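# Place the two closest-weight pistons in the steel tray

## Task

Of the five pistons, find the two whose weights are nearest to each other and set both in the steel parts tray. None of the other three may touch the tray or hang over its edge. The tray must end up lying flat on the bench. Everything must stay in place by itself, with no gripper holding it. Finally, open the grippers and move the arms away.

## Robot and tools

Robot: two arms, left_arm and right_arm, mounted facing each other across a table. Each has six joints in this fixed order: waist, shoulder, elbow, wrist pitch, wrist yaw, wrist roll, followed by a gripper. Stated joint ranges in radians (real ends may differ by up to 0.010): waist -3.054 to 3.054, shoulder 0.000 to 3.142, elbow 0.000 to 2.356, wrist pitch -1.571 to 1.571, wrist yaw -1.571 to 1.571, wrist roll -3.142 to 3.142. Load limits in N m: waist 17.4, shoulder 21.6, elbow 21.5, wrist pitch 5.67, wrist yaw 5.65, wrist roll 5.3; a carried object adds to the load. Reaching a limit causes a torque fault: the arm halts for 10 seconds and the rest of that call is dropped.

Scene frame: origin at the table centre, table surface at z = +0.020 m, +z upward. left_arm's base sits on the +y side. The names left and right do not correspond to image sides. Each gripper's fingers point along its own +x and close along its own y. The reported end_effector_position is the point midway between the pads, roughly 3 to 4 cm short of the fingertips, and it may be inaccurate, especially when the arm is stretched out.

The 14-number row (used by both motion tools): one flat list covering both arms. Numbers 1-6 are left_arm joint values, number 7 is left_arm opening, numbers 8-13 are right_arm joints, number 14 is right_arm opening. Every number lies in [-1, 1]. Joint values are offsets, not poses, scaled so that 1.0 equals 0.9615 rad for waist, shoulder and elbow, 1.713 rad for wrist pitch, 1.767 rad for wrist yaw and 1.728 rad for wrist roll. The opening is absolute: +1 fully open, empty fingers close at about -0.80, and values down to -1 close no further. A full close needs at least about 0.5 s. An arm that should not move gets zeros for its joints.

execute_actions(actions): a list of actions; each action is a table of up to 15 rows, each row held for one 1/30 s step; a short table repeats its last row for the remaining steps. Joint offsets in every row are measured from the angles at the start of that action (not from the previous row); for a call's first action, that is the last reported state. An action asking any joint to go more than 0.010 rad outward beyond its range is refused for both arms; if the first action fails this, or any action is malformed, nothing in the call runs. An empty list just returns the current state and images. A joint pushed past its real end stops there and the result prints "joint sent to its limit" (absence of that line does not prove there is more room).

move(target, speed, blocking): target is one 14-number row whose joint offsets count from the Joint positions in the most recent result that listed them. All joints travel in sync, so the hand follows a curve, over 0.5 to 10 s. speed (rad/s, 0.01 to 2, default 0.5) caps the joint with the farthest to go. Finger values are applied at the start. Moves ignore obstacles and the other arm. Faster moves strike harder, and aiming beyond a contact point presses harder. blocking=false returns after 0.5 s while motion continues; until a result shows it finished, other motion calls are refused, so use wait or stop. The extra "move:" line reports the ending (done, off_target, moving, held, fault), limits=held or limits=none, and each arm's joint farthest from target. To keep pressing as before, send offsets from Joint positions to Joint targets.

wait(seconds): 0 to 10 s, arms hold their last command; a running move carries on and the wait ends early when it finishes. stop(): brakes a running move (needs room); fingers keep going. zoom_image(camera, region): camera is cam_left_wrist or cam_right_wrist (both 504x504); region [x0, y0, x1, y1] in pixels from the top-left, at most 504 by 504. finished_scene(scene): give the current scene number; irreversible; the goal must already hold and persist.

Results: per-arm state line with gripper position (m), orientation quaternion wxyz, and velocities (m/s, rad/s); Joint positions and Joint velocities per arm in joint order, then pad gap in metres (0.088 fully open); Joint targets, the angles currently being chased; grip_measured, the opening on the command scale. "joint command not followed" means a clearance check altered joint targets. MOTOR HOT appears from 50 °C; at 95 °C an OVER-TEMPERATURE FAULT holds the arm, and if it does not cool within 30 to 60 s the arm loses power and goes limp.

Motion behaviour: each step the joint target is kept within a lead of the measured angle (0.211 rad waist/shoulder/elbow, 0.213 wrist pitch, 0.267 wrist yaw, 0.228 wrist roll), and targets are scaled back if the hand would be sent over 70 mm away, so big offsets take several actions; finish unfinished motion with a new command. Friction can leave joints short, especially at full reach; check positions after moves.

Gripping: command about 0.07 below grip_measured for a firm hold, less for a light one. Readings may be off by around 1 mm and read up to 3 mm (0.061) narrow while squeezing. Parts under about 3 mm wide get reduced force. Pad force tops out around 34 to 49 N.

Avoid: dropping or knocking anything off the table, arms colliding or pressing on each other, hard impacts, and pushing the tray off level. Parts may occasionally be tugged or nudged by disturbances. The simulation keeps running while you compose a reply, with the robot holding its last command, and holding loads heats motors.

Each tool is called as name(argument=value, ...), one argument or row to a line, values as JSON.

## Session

execute_actions(
  actions=[],
)

Scene clock: 0.00 s.
left_arm: end_effector_position=(+0.0218, +0.2458, +0.1672) grip_measured=+0.829 end_effector_quat_wxyz=(-0.041, +0.625, -0.475, -0.618) end_effector_velocity=(+0.000, +0.002, -0.001) end_effector_angular_velocity=(+0.011, +0.005, +0.015) | right_arm: end_effector_position=(+0.3452, -0.1565, +0.2643) grip_measured=+0.840 end_effector_quat_wxyz=(+0.570, +0.577, +0.434, +0.392) end_effector_velocity=(+0.000, -0.000, -0.001) end_effector_angular_velocity=(-0.010, -0.014, +0.006)
Joint names: [waist, shoulder, elbow, wrist pitch, wrist yaw, wrist roll]
Joint positions: left_arm=[-0.21   0.703  0.235 -0.485  0.092  2.109  0.08 ] | right_arm=[-1.316  1.734  0.76   0.914 -0.812  1.57   0.08 ]
Joint velocities: left_arm=[-0.007 -0.002 -0.002 -0.007 -0.007 -0.022 -0.   ] | right_arm=[-0.002  0.002  0.002 -0.007 -0.007 -0.022 -0.   ]
Motor temperatures (°C, as the motors report them): left_arm=[24 26 26 27 24 23] | right_arm=[25 28 27 27 25 24]
Heat: left arm: hottest wrist pitch 27 °C (+0.0 °C/min); right arm: hottest shoulder 28 °C (+0.0 °C/min).
Joint targets: left_arm=[-0.210 0.703 0.235 -0.485 0.092 2.109] | right_arm=[-1.316 1.734 0.760 0.914 -0.812 1.570]

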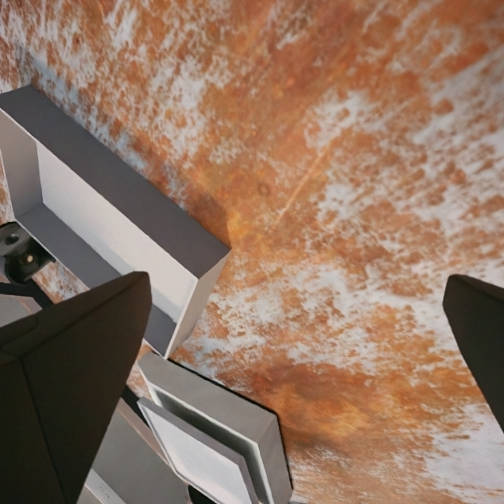

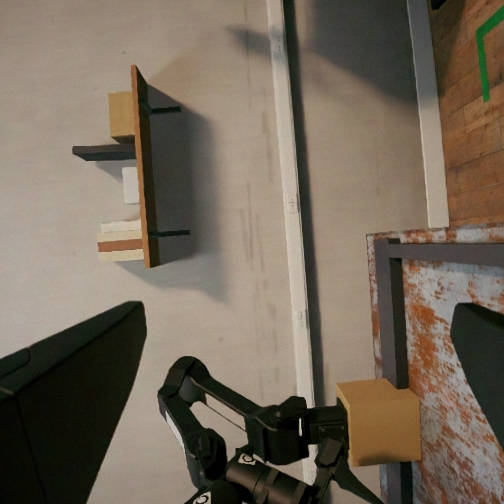

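move(
  target=[0.1,0.31,1.0,-0.3,-0.052,-1.0,1, 1.0,-0.76,0.25,-1.0,0.46,-0.909,1],
  speed=1.2,
)

Scene clock: 3.07 s.
left_arm: end_effector_position=(+0.0439, +0.1740, +0.3985) grip_measured=+0.989 end_effector_quat_wxyz=(+0.538, +0.406, +0.124, -0.728) end_effector_velocity=(+0.002, +0.001, -0.001) end_effector_angular_velocity=(+0.007, -0.001, +0.013) | right_arm: end_effector_position=(+0.0575, -0.1623, +0.3034) grip_measured=+1.000 end_effector_quat_wxyz=(+0.703, -0.253, +0.305, +0.590) end_effector_velocity=(+0.000, +0.004, +0.004) end_effector_angular_velocity=(+0.020, -0.013, +0.019)
Joint names: [waist, shoulder, elbow, wrist pitch, wrist yaw, wrist roll]
Joint positions: left_arm=[-0.117  0.997  1.182 -0.996  0.004  0.385  0.087] | right_arm=[-0.359  1.01   0.992 -0.797 -0.004  0.002  0.088]
Joint velocities: left_arm=[ 0.002 -0.002 -0.002 -0.007 -0.007 -0.007  0.   ] | right_arm=[-0.002  0.002  0.002  0.022 -0.007 -0.022  0.   ]
Motor temperatures (°C, as the motors report them): left_arm=[24 26 26 27 24 23] | right_arm=[25 29 28 28 25 24]
Heat: left arm: hottest wrist pitch 27 °C (+0.0 °C/min); right arm: hottest shoulder 29 °C (+0.0 °C/min).
Joint targets: left_arm=[-0.114 1.002 1.196 -0.999 0.001 0.381] | right_arm=[-0.355 1.003 1.001 -0.800 0.000 -0.001]
move: off_target (left_arm); limits=none; left_arm: farthest joint: the elbow, 0.014 radians from its target (0.961 radians at the start); right_arm: farthest joint: the elbow, 0.008 radians from its target (0.240 radians at the start)

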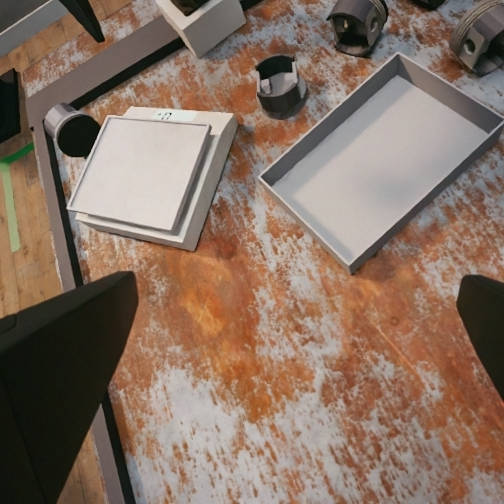

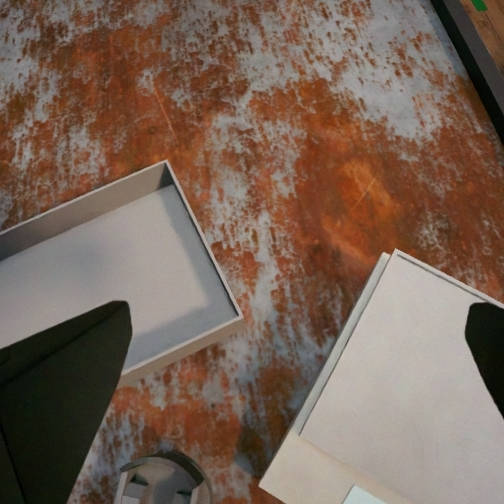

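move(
  target=[0.05,0.52,0.34,0,0,-0.223,1, 0.8,0,0.1,-0.3,0,0,1],
  speed=1.0,
)

Scene clock: 5.27 s.
left_arm: end_effector_position=(+0.0467, +0.0672, +0.3731) grip_measured=+0.989 end_effector_quat_wxyz=(+0.595, +0.350, +0.322, -0.649) end_effector_velocity=(+0.000, +0.001, -0.001) end_effector_angular_velocity=(+0.006, -0.011, -0.005) | right_arm: end_effector_position=(-0.0968, -0.2748, +0.2774) grip_measured=+1.000 end_effector_quat_wxyz=(+0.383, -0.511, +0.276, +0.718) end_effector_velocity=(+0.002, -0.001, -0.001) end_effector_angular_velocity=(-0.001, -0.012, +0.002)
Joint names: [waist, shoulder, elbow, wrist pitch, wrist yaw, wrist roll]
Joint positions: left_arm=[-0.072  1.489  1.495 -0.996  0.004  0.003  0.087] | right_arm=[ 0.406  1.01   1.08  -1.309 -0.004  0.002  0.088]
Joint velocities: left_arm=[-0.002  0.002  0.002 -0.007 -0.007  0.007 -0.   ] | right_arm=[-0.002 -0.002 -0.002 -0.007  0.007 -0.007  0.   ]
Motor temperatures (°C, as the motors report them): left_arm=[24 26 27 27 24 23] | right_arm=[25 28 28 28 25 24]
Heat: left arm: hottest elbow 27 °C (+0.0 °C/min); right arm: hottest shoulder 28 °C (+0.0 °C/min).
Joint targets: left_arm=[-0.069 1.497 1.509 -0.996 0.004 -0.000] | right_arm=[0.410 1.010 1.088 -1.311 -0.004 0.002]
move: off_target (left_arm); limits=none; left_arm: farthest joint: the elbow, 0.014 radians from its target (0.326 radians at the start); right_arm: farthest joint: the elbow, 0.008 radians from its target (0.096 radians at the start)

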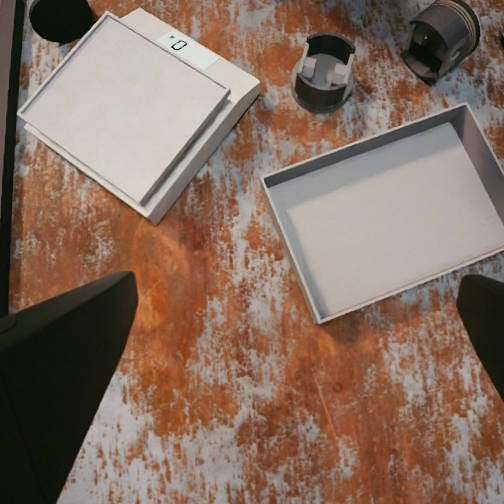

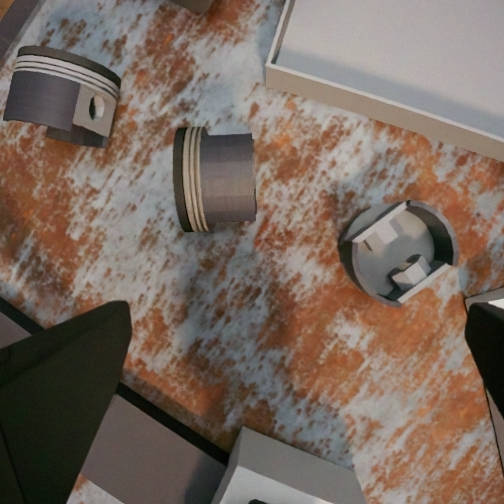

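move(
  target=[-0.24,0,0.015,0.08,-0.23,0,1, -0.401,0.452,-0.168,0.144,0,0.365,1],
  speed=0.8,
)

Scene clock: 10.77 s.
left_arm: end_effector_position=(+0.0174, +0.0504, +0.3996) grip_measured=+0.989 end_effector_quat_wxyz=(+0.671, +0.378, +0.173, -0.614) end_effector_velocity=(+0.001, +0.003, +0.001) end_effector_angular_velocity=(-0.001, -0.001, +0.007) | right_arm: end_effector_position=(-0.0376, -0.2106, +0.1602) grip_measured=+1.000 end_effector_quat_wxyz=(+0.593, -0.383, +0.595, +0.385) end_effector_velocity=(+0.002, -0.002, -0.000) end_effector_angular_velocity=(-0.006, -0.009, +0.005)
Joint names: [waist, shoulder, elbow, wrist pitch, wrist yaw, wrist roll]
Joint positions: left_arm=[-0.3    1.489  1.495 -0.862 -0.399  0.003  0.087] | right_arm=[ 0.025  1.434  0.928 -1.064 -0.004  0.63   0.088]
Joint velocities: left_arm=[-0.002 -0.007 -0.002 -0.007 -0.007 -0.007 -0.   ] | right_arm=[-0.002 -0.002 -0.002 -0.007  0.007 -0.007  0.   ]
Motor temperatures (°C, as the motors report them): left_arm=[24 26 28 28 24 23] | right_arm=[25 28 29 28 25 24]
Heat: left arm: hottest elbow 28 °C (+5.6 °C/min); right arm: hottest elbow 29 °C (+5.6 °C/min).
Joint targets: left_arm=[-0.303 1.489 1.509 -0.859 -0.403 0.003] | right_arm=[0.021 1.445 0.919 -1.062 -0.004 0.633]
move: off_target (left_arm, right_arm); limits=none; left_arm: farthest joint: the elbow, 0.014 radians from its target (0.014 radians at the start); right_arm: farthest joint: the shoulder, 0.011 radians from its target (0.435 radians at the start)

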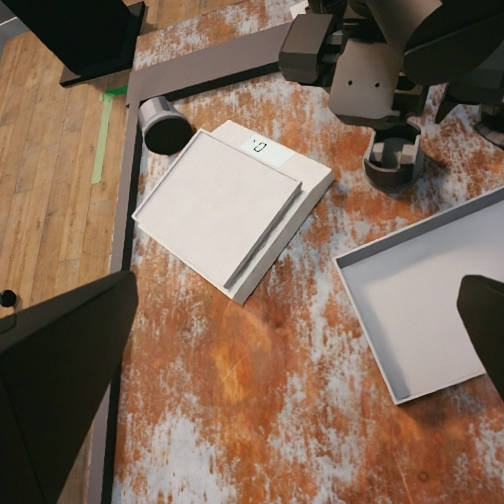

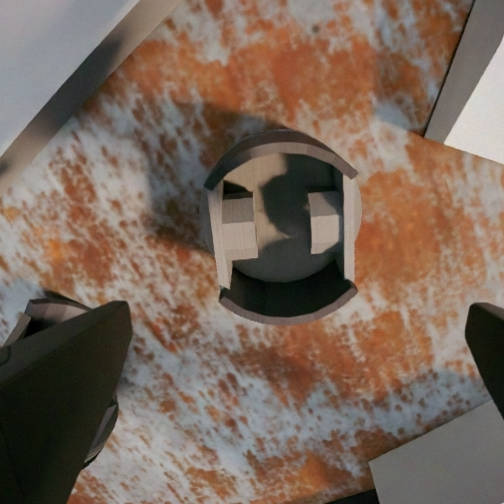

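move(
  target=[0,0,0,0,0,0,1, 0.015,0.17,-0.229,0.2137,0,0,0.8],
  speed=0.4,
)

move(
  target=[0,0,0,0,0,0,1, 0,0,0,0,0,0,0.2],
)

Scene clock: 13.13 s.
left_arm: end_effector_position=(+0.0175, +0.0504, +0.3996) grip_measured=+0.989 end_effector_quat_wxyz=(+0.671, +0.378, +0.173, -0.614) end_effector_velocity=(-0.002, +0.001, -0.003) end_effector_angular_velocity=(+0.009, +0.017, +0.008) | right_arm: end_effector_position=(-0.0401, -0.2105, +0.0805) grip_measured=+0.802 end_effector_quat_wxyz=(+0.591, -0.386, +0.593, +0.388) end_effector_velocity=(-0.002, -0.003, +0.000) end_effector_angular_velocity=(-0.012, +0.020, +0.005)
Joint names: [waist, shoulder, elbow, wrist pitch, wrist yaw, wrist roll]
Joint positions: left_arm=[-0.3    1.489  1.495 -0.862 -0.4    0.003  0.087] | right_arm=[ 0.035  1.586  0.717 -0.7   -0.004  0.63   0.078]
Joint velocities: left_arm=[-0.002  0.002 -0.002 -0.007  0.007 -0.022  0.   ] | right_arm=[-0.002 -0.002 -0.002 -0.007 -0.022 -0.007  0.   ]
Motor temperatures (°C, as the motors report them): left_arm=[24 27 28 28 24 23] | right_arm=[25 28 29 28 25 24]
Heat: left arm: hottest elbow 28 °C (+4.6 °C/min); right arm: hottest elbow 29 °C (+4.6 °C/min).
Joint targets: left_arm=[-0.300 1.489 1.495 -0.862 -0.400 0.003] | right_arm=[0.039 1.597 0.708 -0.698 -0.004 0.630]
move: off_target (right_arm); limits=none; left_arm: farthest joint: the wrist yaw, 0.001 radians from its target (0.001 radians at the start); right_arm: farthest joint: the shoulder, 0.012 radians from its target (0.164 radians at the start)

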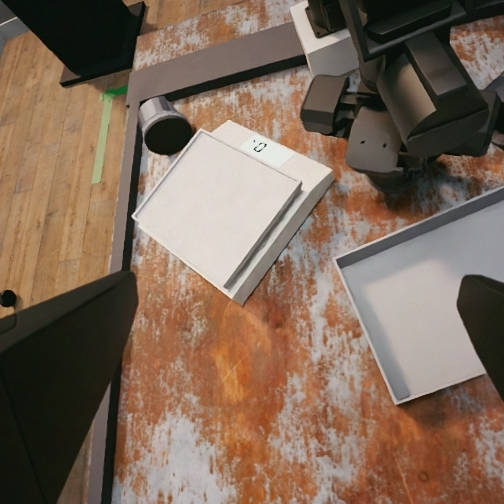

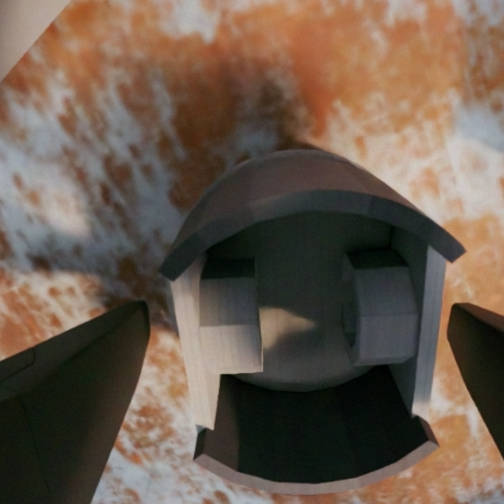

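Scene clock: 13.63 s.
left_arm: end_effector_position=(+0.0175, +0.0504, +0.3996) grip_measured=+0.989 end_effector_quat_wxyz=(+0.671, +0.378, +0.173, -0.614) end_effector_velocity=(-0.002, -0.001, +0.003) end_effector_angular_velocity=(-0.017, +0.014, +0.013) | right_arm: end_effector_position=(-0.0400, -0.2107, +0.0805) grip_measured=+0.290 end_effector_quat_wxyz=(+0.591, -0.386, +0.593, +0.388) end_effector_velocity=(+0.001, -0.002, +0.000) end_effector_angular_velocity=(-0.009, +0.006, +0.000)
Joint names: [waist, shoulder, elbow, wrist pitch, wrist yaw, wrist roll]
Joint positions: left_arm=[-0.3    1.489  1.495 -0.862 -0.4    0.003  0.087] | right_arm=[ 0.035  1.586  0.717 -0.7   -0.004  0.63   0.053]
Joint velocities: left_arm=[-0.007 -0.002  0.002  0.007 -0.007 -0.022 -0.   ] | right_arm=[-0.007 -0.002 -0.002 -0.007 -0.007 -0.007  0.   ]
Motor temperatures (°C, as the motors report them): left_arm=[24 27 28 28 24 23] | right_arm=[25 28 29 28 25 24]
Heat: left arm: hottest elbow 28 °C (+4.4 °C/min); right arm: hottest elbow 29 °C (+4.4 °C/min).
Joint targets: left_arm=[-0.300 1.489 1.495 -0.862 -0.400 0.003] | right_arm=[0.035 1.586 0.717 -0.700 -0.004 0.630]
move: done; limits=none; left_arm: farthest joint: the waist, 0.000 radians from its target (0.000 radians at the start); right_arm: farthest joint: the waist, 0.000 radians from its target (0.000 radians at the start)

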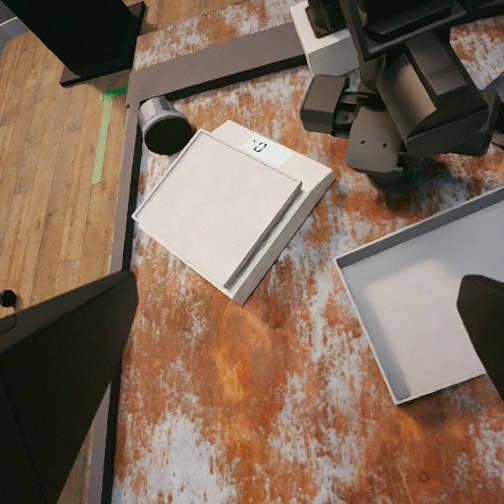

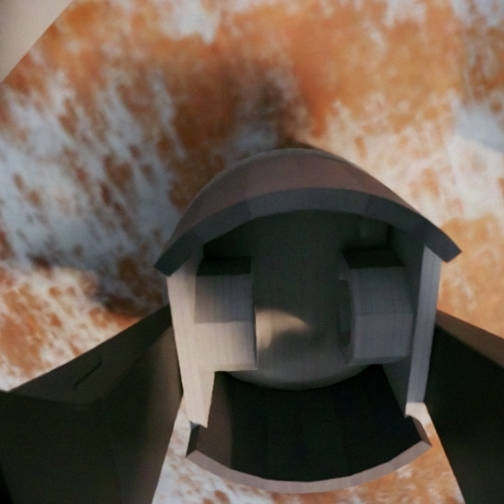

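move(
  target=[0,0,0,0,0,0,1, -0.05,-0.199,0.281,-0.258,0,0.1,0.2],
  speed=0.6,
)

Scene clock: 16.40 s.
left_arm: end_effector_position=(+0.0175, +0.0504, +0.3996) grip_measured=+0.989 end_effector_quat_wxyz=(+0.671, +0.378, +0.173, -0.614) end_effector_velocity=(+0.003, +0.002, -0.000) end_effector_angular_velocity=(+0.001, -0.013, +0.017) | right_arm: end_effector_position=(-0.0294, -0.2128, +0.1768) grip_measured=+0.290 end_effector_quat_wxyz=(+0.628, -0.322, +0.631, +0.321) end_effector_velocity=(-0.000, -0.001, +0.001) end_effector_angular_velocity=(-0.004, +0.007, +0.020)
Joint names: [waist, shoulder, elbow, wrist pitch, wrist yaw, wrist roll]
Joint positions: left_arm=[-0.3    1.489  1.495 -0.862 -0.4    0.003  0.087] | right_arm=[-0.009  1.408  0.974 -1.14  -0.004  0.799  0.053]
Joint velocities: left_arm=[-0.002 -0.002 -0.002 -0.007 -0.022 -0.007 -0.   ] | right_arm=[-0.002 -0.002  0.002 -0.007 -0.007 -0.022 -0.   ]
Motor temperatures (°C, as the motors report them): left_arm=[24 27 28 28 24 23] | right_arm=[25 28 29 28 25 24]
Heat: left arm: hottest elbow 28 °C (+3.7 °C/min); right arm: hottest elbow 29 °C (+3.7 °C/min).
Joint targets: left_arm=[-0.300 1.489 1.495 -0.862 -0.400 0.003] | right_arm=[-0.013 1.395 0.987 -1.143 -0.004 0.802]
move: off_target (right_arm); limits=none; left_arm: farthest joint: the waist, 0.000 radians from its target (0.000 radians at the start); right_arm: farthest joint: the shoulder, 0.013 radians from its target (0.191 radians at the start)

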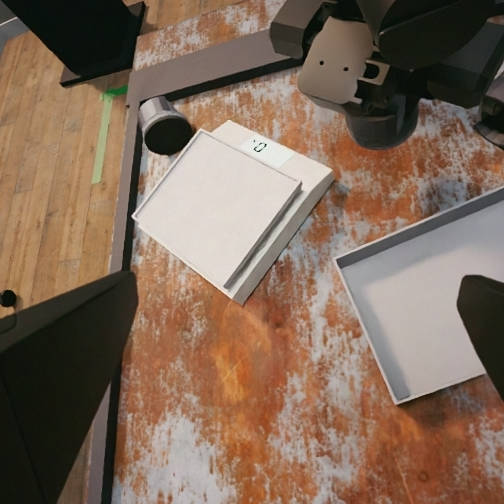

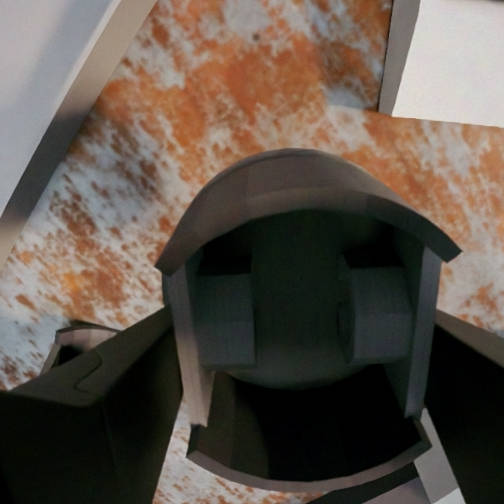

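move(
  target=[0,0,0,0,0,0,1, -0.9427,0.429,0.397,0.0215,0,0.4387,0.2],
  speed=0.8,
)

Scene clock: 18.53 s.
left_arm: end_effector_position=(+0.0175, +0.0504, +0.3996) grip_measured=+0.989 end_effector_quat_wxyz=(+0.671, +0.378, +0.173, -0.614) end_effector_velocity=(+0.001, +0.002, -0.001) end_effector_angular_velocity=(+0.001, +0.008, +0.018) | right_arm: end_effector_position=(+0.2281, -0.1883, +0.1647) grip_measured=+0.290 end_effector_quat_wxyz=(+0.662, +0.247, +0.664, -0.246) end_effector_velocity=(+0.004, +0.002, +0.000) end_effector_angular_velocity=(+0.021, -0.009, +0.000)
Joint names: [waist, shoulder, elbow, wrist pitch, wrist yaw, wrist roll]
Joint positions: left_arm=[-0.3    1.489  1.495 -0.862 -0.4    0.003  0.087] | right_arm=[-0.911  1.81   1.343 -1.104 -0.004  1.554  0.053]
Joint velocities: left_arm=[-0.002 -0.002 -0.002 -0.007 -0.007 -0.022 -0.   ] | right_arm=[-0.007 -0.002 -0.002  0.022 -0.007 -0.007 -0.   ]
Motor temperatures (°C, as the motors report them): left_arm=[24 27 29 29 24 23] | right_arm=[25 29 29 28 25 24]
Heat: left arm: hottest elbow 29 °C (+6.5 °C/min); right arm: hottest shoulder 29 °C (+3.2 °C/min).
Joint targets: left_arm=[-0.300 1.489 1.495 -0.862 -0.400 0.003] | right_arm=[-0.915 1.820 1.356 -1.103 -0.004 1.558]
move: off_target (right_arm); limits=none; left_arm: farthest joint: the waist, 0.000 radians from its target (0.000 radians at the start); right_arm: farthest joint: the elbow, 0.012 radians from its target (0.382 radians at the start)

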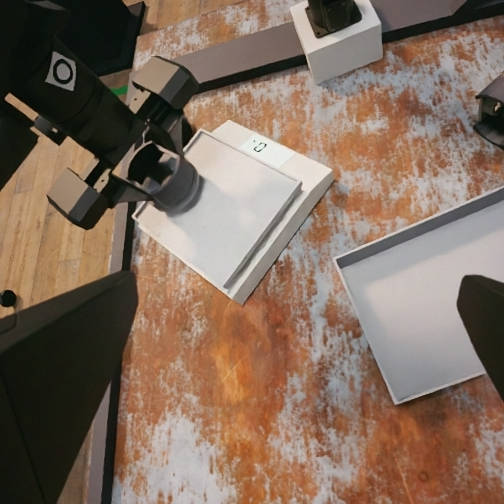

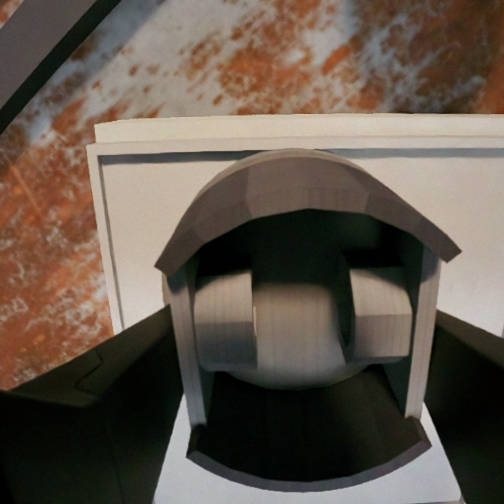

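move(
  target=[0,0,0,0,0,0,1, 0.041,0.03,-0.066,0.043,0,0.02,0.2],
  speed=0.1,
)

Scene clock: 20.47 s.
left_arm: end_effector_position=(+0.0175, +0.0504, +0.3996) grip_measured=+0.989 end_effector_quat_wxyz=(+0.671, +0.378, +0.173, -0.614) end_effector_velocity=(+0.001, +0.001, +0.001) end_effector_angular_velocity=(+0.002, -0.011, -0.003) | right_arm: end_effector_position=(+0.2195, -0.1820, +0.1467) grip_measured=+0.290 end_effector_quat_wxyz=(+0.662, +0.246, +0.664, -0.246) end_effector_velocity=(-0.002, -0.002, +0.000) end_effector_angular_velocity=(-0.001, +0.010, +0.020)
Joint names: [waist, shoulder, elbow, wrist pitch, wrist yaw, wrist roll]
Joint positions: left_arm=[-0.3    1.489  1.495 -0.862 -0.4    0.003  0.087] | right_arm=[-0.879  1.826  1.289 -1.036 -0.003  1.585  0.053]
Joint velocities: left_arm=[-0.002 -0.002  0.002 -0.007 -0.007  0.007 -0.   ] | right_arm=[-0.002 -0.007 -0.007 -0.007 -0.007 -0.022  0.   ]
Motor temperatures (°C, as the motors report them): left_arm=[24 28 29 29 24 23] | right_arm=[25 29 30 28 25 24]
Heat: left arm: hottest elbow 29 °C (+5.9 °C/min); right arm: hottest elbow 30 °C (+5.9 °C/min).
Joint targets: left_arm=[-0.300 1.489 1.495 -0.862 -0.400 0.003] | right_arm=[-0.872 1.839 1.280 -1.030 -0.003 1.589]
move: off_target (right_arm); limits=none; left_arm: farthest joint: the waist, 0.000 radians from its target (0.000 radians at the start); right_arm: farthest joint: the shoulder, 0.013 radians from its target (0.029 radians at the start)

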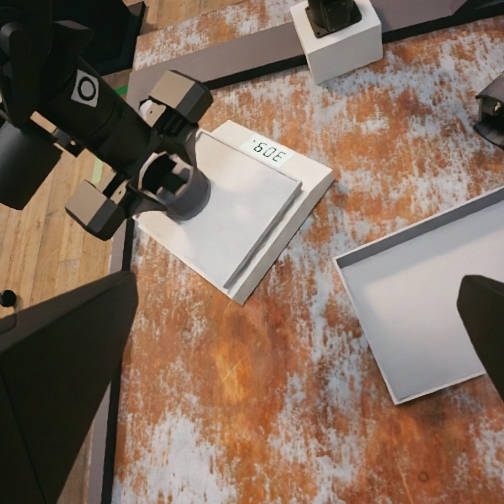

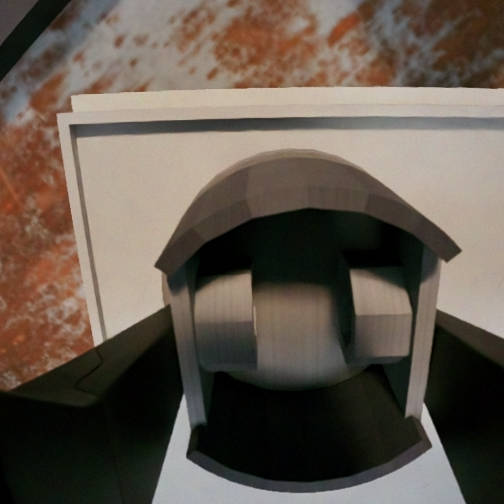

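move(
  target=[0,0,0,0,0,0,1, 0,0,0.004,0,0,0,0.75],
)

move(
  target=[0,0,0,0,0,0,1, 0,-0.054,0.186,-0.12,0,0,0.75],
  speed=0.4,
)

Scene clock: 22.17 s.
left_arm: end_effector_position=(+0.0175, +0.0504, +0.3996) grip_measured=+0.989 end_effector_quat_wxyz=(+0.671, +0.378, +0.173, -0.614) end_effector_velocity=(+0.001, +0.002, -0.000) end_effector_angular_velocity=(+0.001, -0.013, +0.012) | right_arm: end_effector_position=(+0.2198, -0.1817, +0.1466) grip_measured=+0.747 end_effector_quat_wxyz=(+0.662, +0.247, +0.664, -0.246) end_effector_velocity=(+0.003, -0.005, +0.000) end_effector_angular_velocity=(-0.020, -0.012, -0.000)
Joint names: [waist, shoulder, elbow, wrist pitch, wrist yaw, wrist roll]
Joint positions: left_arm=[-0.3    1.489  1.495 -0.862 -0.4    0.003  0.087] | right_arm=[-0.879  1.826  1.289 -1.033 -0.003  1.586  0.076]
Joint velocities: left_arm=[-0.007 -0.002 -0.002 -0.007 -0.022 -0.007 -0.   ] | right_arm=[-0.007 -0.002 -0.002 -0.007  0.022 -0.007  0.   ]
Motor temperatures (°C, as the motors report them): left_arm=[24 28 29 29 24 23] | right_arm=[25 29 30 28 25 24]
Heat: left arm: hottest elbow 29 °C (+5.4 °C/min); right arm: hottest elbow 30 °C (+5.4 °C/min).
Joint targets: left_arm=[-0.300 1.489 1.495 -0.862 -0.400 0.003] | right_arm=[-0.879 1.826 1.293 -1.036 -0.003 1.586]
move: done; limits=none; left_arm: farthest joint: the waist, 0.000 radians from its target (0.000 radians at the start); right_arm: farthest joint: the elbow, 0.004 radians from its target (0.004 radians at the start)

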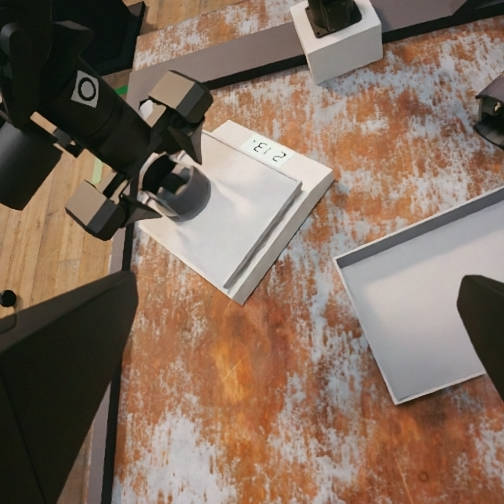

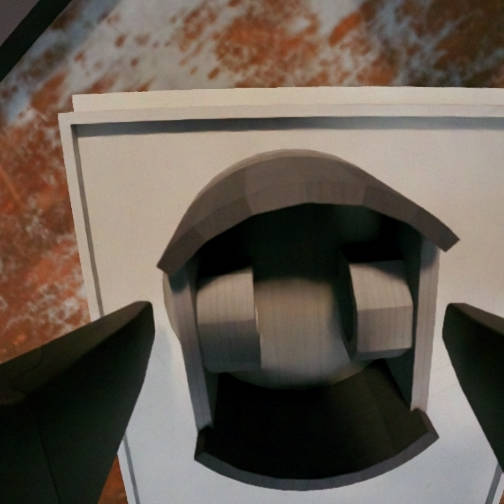

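Scene clock: 23.27 s.
left_arm: end_effector_position=(+0.0175, +0.0504, +0.3996) grip_measured=+0.989 end_effector_quat_wxyz=(+0.671, +0.378, +0.173, -0.614) end_effector_velocity=(+0.001, +0.003, -0.001) end_effector_angular_velocity=(+0.007, -0.013, -0.003) | right_arm: end_effector_position=(+0.2207, -0.1805, +0.2021) grip_measured=+0.748 end_effector_quat_wxyz=(+0.663, +0.251, +0.662, -0.242) end_effector_velocity=(-0.002, -0.002, +0.000) end_effector_angular_velocity=(-0.001, +0.010, -0.010)
Joint names: [waist, shoulder, elbow, wrist pitch, wrist yaw, wrist roll]
Joint positions: left_arm=[-0.3    1.489  1.495 -0.862 -0.4    0.003  0.087] | right_arm=[-0.879  1.783  1.46  -1.237 -0.003  1.586  0.076]
Joint velocities: left_arm=[-0.002 -0.007 -0.007 -0.007 -0.007  0.007 -0.   ] | right_arm=[-0.002 -0.002 -0.002 -0.007 -0.007  0.007 -0.   ]
Motor temperatures (°C, as the motors report them): left_arm=[24 28 29 29 24 23] | right_arm=[25 29 30 27 25 24]
Heat: left arm: hottest elbow 29 °C (+5.2 °C/min); right arm: hottest elbow 30 °C (+5.2 °C/min).
Joint targets: left_arm=[-0.300 1.489 1.495 -0.862 -0.400 0.003] | right_arm=[-0.879 1.774 1.468 -1.239 -0.003 1.586]
move: done; limits=none; left_arm: farthest joint: the waist, 0.000 radians from its target (0.000 radians at the start); right_arm: farthest joint: the shoulder, 0.009 radians from its target (0.052 radians at the start)

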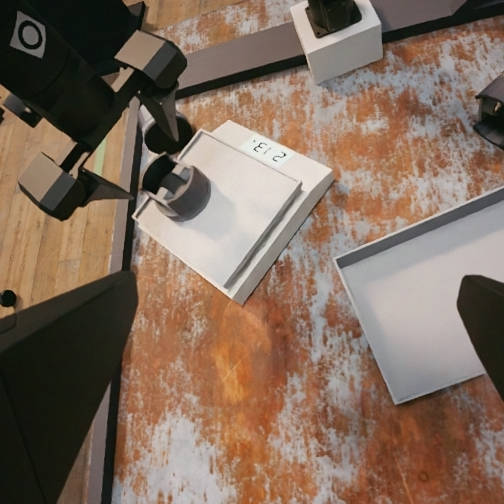

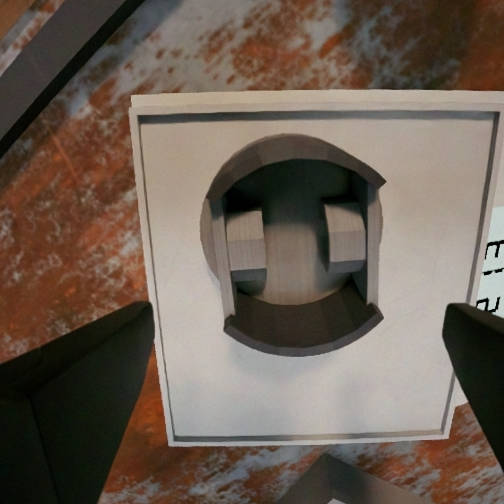

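move(
  target=[0,0,0,0,0,0,1, -0.565,-0.185,-0.257,0.036,0,0,1],
  speed=0.8,
)

Scene clock: 25.13 s.
left_arm: end_effector_position=(+0.0175, +0.0504, +0.3996) grip_measured=+0.989 end_effector_quat_wxyz=(+0.671, +0.378, +0.173, -0.614) end_effector_velocity=(-0.002, +0.001, -0.003) end_effector_angular_velocity=(+0.015, -0.004, -0.012) | right_arm: end_effector_position=(+0.2752, -0.3405, +0.1902) grip_measured=+1.000 end_effector_quat_wxyz=(+0.572, +0.415, +0.574, -0.413) end_effector_velocity=(-0.001, -0.004, +0.000) end_effector_angular_velocity=(-0.009, +0.004, +0.015)
Joint names: [waist, shoulder, elbow, wrist pitch, wrist yaw, wrist roll]
Joint positions: left_arm=[-0.3    1.489  1.495 -0.862 -0.4    0.003  0.087] | right_arm=[-1.418  1.616  1.223 -1.177 -0.003  1.586  0.088]
Joint velocities: left_arm=[-0.002  0.002 -0.002 -0.007  0.007  0.007 -0.   ] | right_arm=[-0.007 -0.002 -0.002 -0.007  0.007 -0.022  0.   ]
Motor temperatures (°C, as the motors report them): left_arm=[24 28 29 29 24 23] | right_arm=[25 30 30 27 25 24]
Heat: left arm: hottest elbow 29 °C (+4.8 °C/min); right arm: hottest shoulder 30 °C (+4.8 °C/min).
Joint targets: left_arm=[-0.300 1.489 1.495 -0.862 -0.400 0.003] | right_arm=[-1.422 1.605 1.213 -1.175 -0.003 1.586]
move: off_target (right_arm); limits=none; left_arm: farthest joint: the waist, 0.000 radians from its target (0.000 radians at the start); right_arm: farthest joint: the shoulder, 0.011 radians from its target (0.178 radians at the start)

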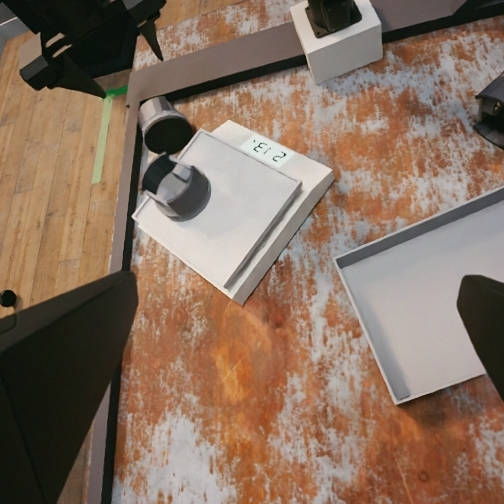

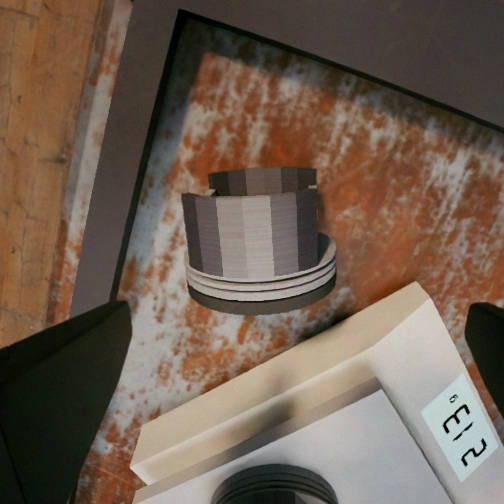

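move(
  target=[0,0,0,0,0,0,1, 0,0.223,-0.264,0.2625,0,-0.042,0.85],
  speed=0.4,
)

Scene clock: 28.27 s.
left_arm: end_effector_position=(+0.0175, +0.0504, +0.3996) grip_measured=+0.989 end_effector_quat_wxyz=(+0.671, +0.378, +0.173, -0.614) end_effector_velocity=(-0.001, +0.004, -0.001) end_effector_angular_velocity=(+0.019, -0.005, -0.012) | right_arm: end_effector_position=(+0.2864, -0.3368, +0.0789) grip_measured=+0.852 end_effector_quat_wxyz=(+0.587, +0.395, +0.587, -0.393) end_effector_velocity=(+0.003, -0.001, +0.001) end_effector_angular_velocity=(-0.003, -0.014, +0.020)
Joint names: [waist, shoulder, elbow, wrist pitch, wrist yaw, wrist roll]
Joint positions: left_arm=[-0.3    1.489  1.495 -0.862 -0.4    0.003  0.087] | right_arm=[-1.418  1.816  0.978 -0.729 -0.003  1.516  0.081]
Joint velocities: left_arm=[-0.002 -0.002  0.002 -0.022  0.007  0.007 -0.   ] | right_arm=[-0.002 -0.002  0.002  0.007  0.007 -0.022  0.   ]
Motor temperatures (°C, as the motors report them): left_arm=[24 28 29 29 24 23] | right_arm=[25 30 30 27 25 24]
Heat: left arm: hottest elbow 29 °C (+4.2 °C/min); right arm: hottest shoulder 30 °C (+4.2 °C/min).
Joint targets: left_arm=[-0.300 1.489 1.495 -0.862 -0.400 0.003] | right_arm=[-1.418 1.830 0.969 -0.727 -0.003 1.513]
move: off_target (right_arm); limits=none; left_arm: farthest joint: the waist, 0.000 radians from its target (0.000 radians at the start); right_arm: farthest joint: the shoulder, 0.014 radians from its target (0.215 radians at the start)

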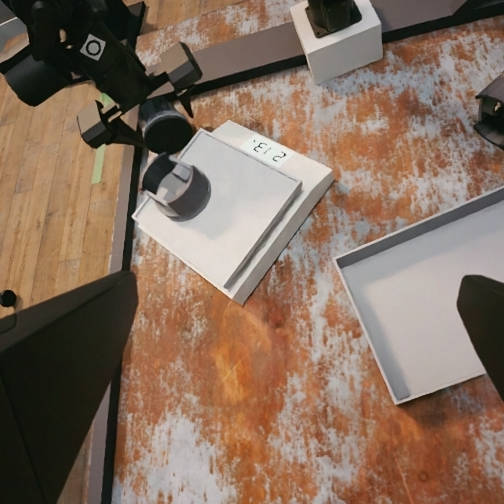

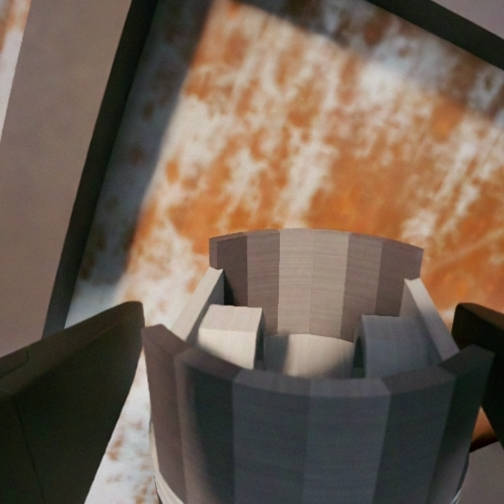

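move(
  target=[0,0,0,0,0,0,1, 0,0,0,0,0,0,0.2],
)

Scene clock: 29.10 s.
left_arm: end_effector_position=(+0.0175, +0.0504, +0.3996) grip_measured=+0.989 end_effector_quat_wxyz=(+0.671, +0.378, +0.173, -0.614) end_effector_velocity=(+0.002, +0.005, -0.001) end_effector_angular_velocity=(+0.016, -0.016, -0.003) | right_arm: end_effector_position=(+0.2865, -0.3369, +0.0788) grip_measured=+0.308 end_effector_quat_wxyz=(+0.587, +0.396, +0.587, -0.393) end_effector_velocity=(+0.001, -0.003, +0.000) end_effector_angular_velocity=(-0.005, -0.009, -0.000)
Joint names: [waist, shoulder, elbow, wrist pitch, wrist yaw, wrist roll]
Joint positions: left_arm=[-0.3    1.489  1.495 -0.862 -0.4    0.003  0.087] | right_arm=[-1.419  1.816  0.978 -0.729 -0.003  1.516  0.054]
Joint velocities: left_arm=[-0.002 -0.007 -0.002 -0.022 -0.007  0.007 -0.   ] | right_arm=[-0.007 -0.007 -0.007  0.007  0.007 -0.007 -0.   ]
Motor temperatures (°C, as the motors report them): left_arm=[24 28 29 29 24 23] | right_arm=[25 30 30 27 25 24]
Heat: left arm: hottest elbow 29 °C (+4.1 °C/min); right arm: hottest shoulder 30 °C (+4.1 °C/min).
Joint targets: left_arm=[-0.300 1.489 1.495 -0.862 -0.400 0.003] | right_arm=[-1.418 1.816 0.978 -0.729 -0.003 1.516]
move: done; limits=none; left_arm: farthest joint: the waist, 0.000 radians from its target (0.000 radians at the start); right_arm: farthest joint: the waist, 0.001 radians from its target (0.000 radians at the start)

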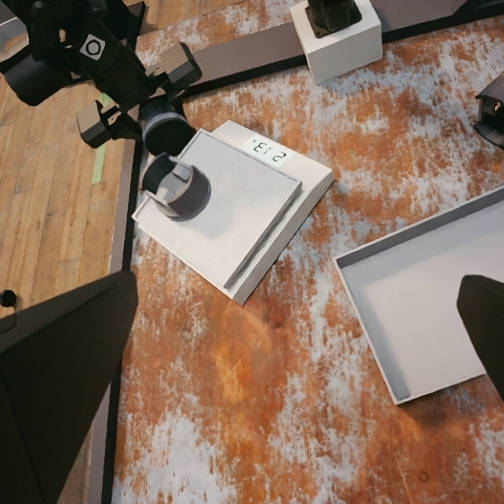

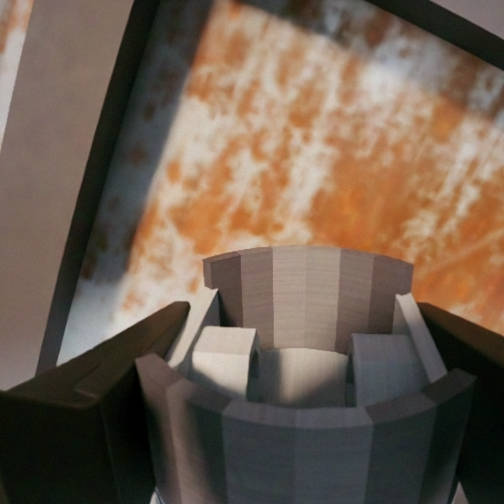

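move(
  target=[0,0,0,0,0,0,1, 0,-0.158,0.44,-0.324,0,0,0.2],
  speed=0.6,
)

move(
  target=[0,0,0,0,0,0,1, 0.791,0.09,0.09,0,0,0.168,0.2],
  speed=0.8,
)

Scene clock: 31.57 s.
left_arm: end_effector_position=(+0.0175, +0.0504, +0.3996) grip_measured=+0.989 end_effector_quat_wxyz=(+0.671, +0.378, +0.173, -0.614) end_effector_velocity=(+0.003, +0.002, +0.001) end_effector_angular_velocity=(-0.001, -0.001, +0.012) | right_arm: end_effector_position=(+0.2930, -0.3347, +0.2149) grip_measured=+0.308 end_effector_quat_wxyz=(+0.586, +0.395, +0.588, -0.394) end_effector_velocity=(-0.003, +0.001, +0.000) end_effector_angular_velocity=(+0.005, +0.009, +0.010)
Joint names: [waist, shoulder, elbow, wrist pitch, wrist yaw, wrist roll]
Joint positions: left_arm=[-0.3    1.489  1.495 -0.862 -0.4    0.003  0.087] | right_arm=[-1.419  1.678  1.388 -1.281 -0.003  1.516  0.054]
Joint velocities: left_arm=[ 0.002 -0.007 -0.002 -0.007 -0.007 -0.007 -0.   ] | right_arm=[ 0.002 -0.002 -0.002 -0.007 -0.007 -0.007 -0.   ]
Motor temperatures (°C, as the motors report them): left_arm=[24 28 29 30 24 23] | right_arm=[25 30 30 27 25 24]
Heat: left arm: hottest wrist pitch 30 °C (+5.7 °C/min); right arm: hottest shoulder 30 °C (+3.8 °C/min).
Joint targets: left_arm=[-0.300 1.489 1.495 -0.862 -0.400 0.003] | right_arm=[-1.419 1.664 1.400 -1.284 -0.003 1.516]
move: off_target (right_arm); limits=none; left_arm: farthest joint: the waist, 0.000 radians from its target (0.000 radians at the start); right_arm: farthest joint: the shoulder, 0.014 radians from its target (0.152 radians at the start)

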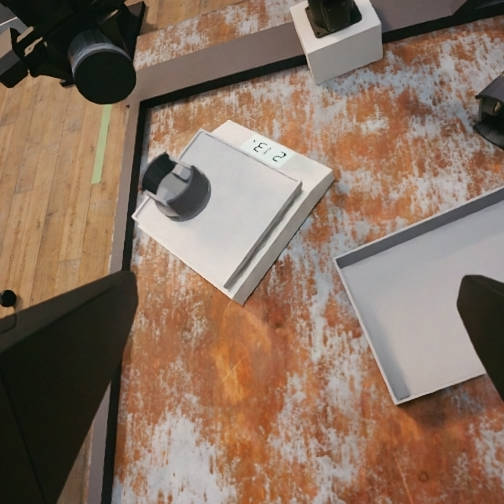

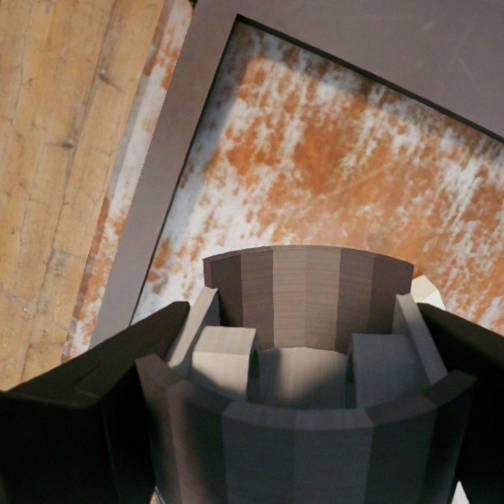

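Scene clock: 33.13 s.
left_arm: end_effector_position=(+0.0175, +0.0504, +0.3996) grip_measured=+0.989 end_effector_quat_wxyz=(+0.671, +0.378, +0.173, -0.614) end_effector_velocity=(+0.002, +0.001, +0.001) end_effector_angular_velocity=(+0.002, -0.011, +0.002) | right_arm: end_effector_position=(+0.1571, -0.1500, +0.2116) grip_measured=+0.308 end_effector_quat_wxyz=(+0.662, +0.246, +0.664, -0.247) end_effector_velocity=(-0.004, -0.000, +0.000) end_effector_angular_velocity=(-0.003, +0.010, -0.000)
Joint names: [waist, shoulder, elbow, wrist pitch, wrist yaw, wrist roll]
Joint positions: left_arm=[-0.3    1.489  1.495 -0.862 -0.4    0.003  0.087] | right_arm=[-0.662  1.754  1.462 -1.281 -0.002  1.803  0.054]
Joint velocities: left_arm=[ 0.002 -0.002  0.002 -0.007 -0.007  0.007 -0.   ] | right_arm=[ 0.007 -0.002 -0.002 -0.007 -0.007  0.007 -0.   ]
Motor temperatures (°C, as the motors report them): left_arm=[24 29 29 30 24 23] | right_arm=[25 30 30 27 25 24]
Heat: left arm: hottest wrist pitch 30 °C (+5.4 °C/min); right arm: hottest shoulder 30 °C (+3.6 °C/min).
Joint targets: left_arm=[-0.300 1.489 1.495 -0.862 -0.400 0.003] | right_arm=[-0.658 1.764 1.475 -1.281 -0.003 1.807]
move: off_target (right_arm); limits=none; left_arm: farthest joint: the waist, 0.000 radians from its target (0.000 radians at the start); right_arm: farthest joint: the elbow, 0.012 radians from its target (0.087 radians at the start)

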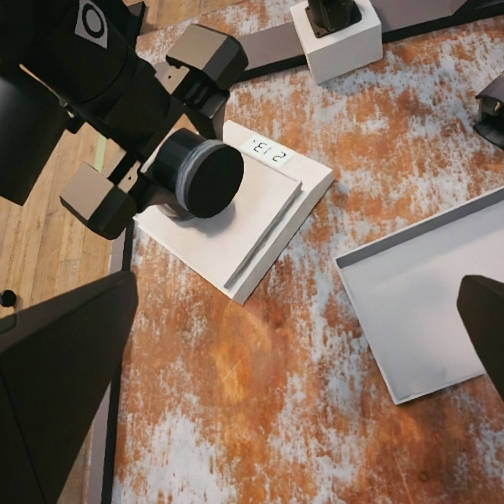

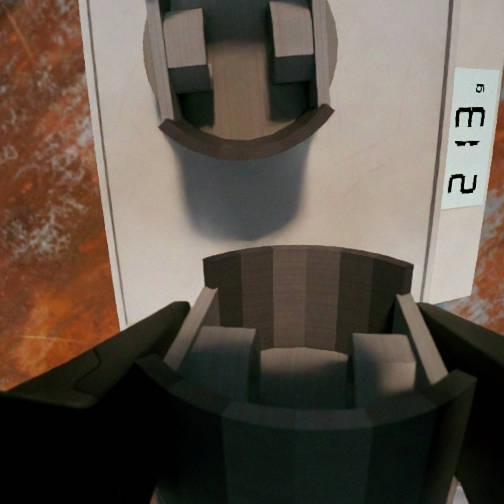

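move(
  target=[0,0,0,0,0,0,1, 0.004,0.0745,-0.2,0.1454,0,0,0.2],
  speed=0.25,
)

Scene clock: 35.03 s.
left_arm: end_effector_position=(+0.0175, +0.0504, +0.3996) grip_measured=+0.989 end_effector_quat_wxyz=(+0.671, +0.378, +0.173, -0.614) end_effector_velocity=(+0.001, +0.002, -0.001) end_effector_angular_velocity=(+0.001, +0.008, +0.018) | right_arm: end_effector_position=(+0.1591, -0.1455, +0.1466) grip_measured=+0.308 end_effector_quat_wxyz=(+0.662, +0.246, +0.664, -0.248) end_effector_velocity=(-0.001, -0.007, -0.001) end_effector_angular_velocity=(-0.027, +0.006, +0.020)
Joint names: [waist, shoulder, elbow, wrist pitch, wrist yaw, wrist roll]
Joint positions: left_arm=[-0.3    1.489  1.495 -0.862 -0.4    0.003  0.087] | right_arm=[-0.662  1.816  1.276 -1.034 -0.002  1.804  0.054]
Joint velocities: left_arm=[-0.002 -0.002 -0.002 -0.007 -0.007 -0.022 -0.   ] | right_arm=[-0.002 -0.002 -0.007 -0.022  0.007 -0.022 -0.   ]
Motor temperatures (°C, as the motors report them): left_arm=[24 29 30 30 24 23] | right_arm=[25 30 30 27 25 24]
Heat: left arm: hottest elbow 30 °C (+5.1 °C/min); right arm: hottest shoulder 30 °C (+3.4 °C/min).
Joint targets: left_arm=[-0.300 1.489 1.495 -0.862 -0.400 0.003] | right_arm=[-0.659 1.825 1.270 -1.032 -0.002 1.803]
move: done; limits=none; left_arm: farthest joint: the waist, 0.000 radians from its target (0.000 radians at the start); right_arm: farthest joint: the shoulder, 0.010 radians from its target (0.072 radians at the start)

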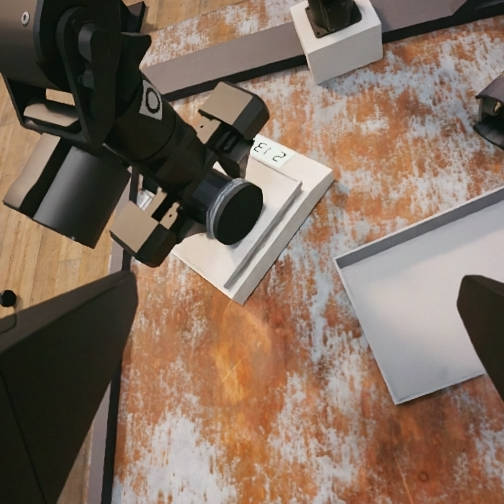

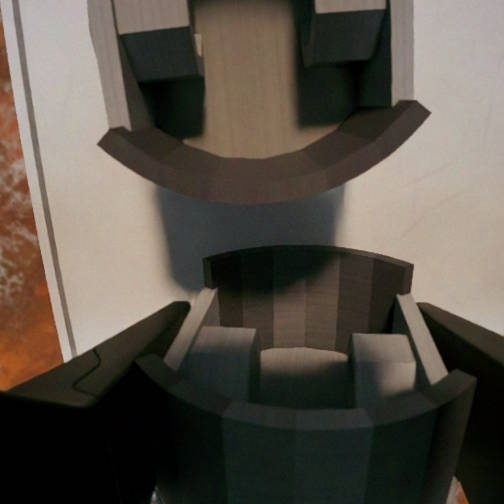

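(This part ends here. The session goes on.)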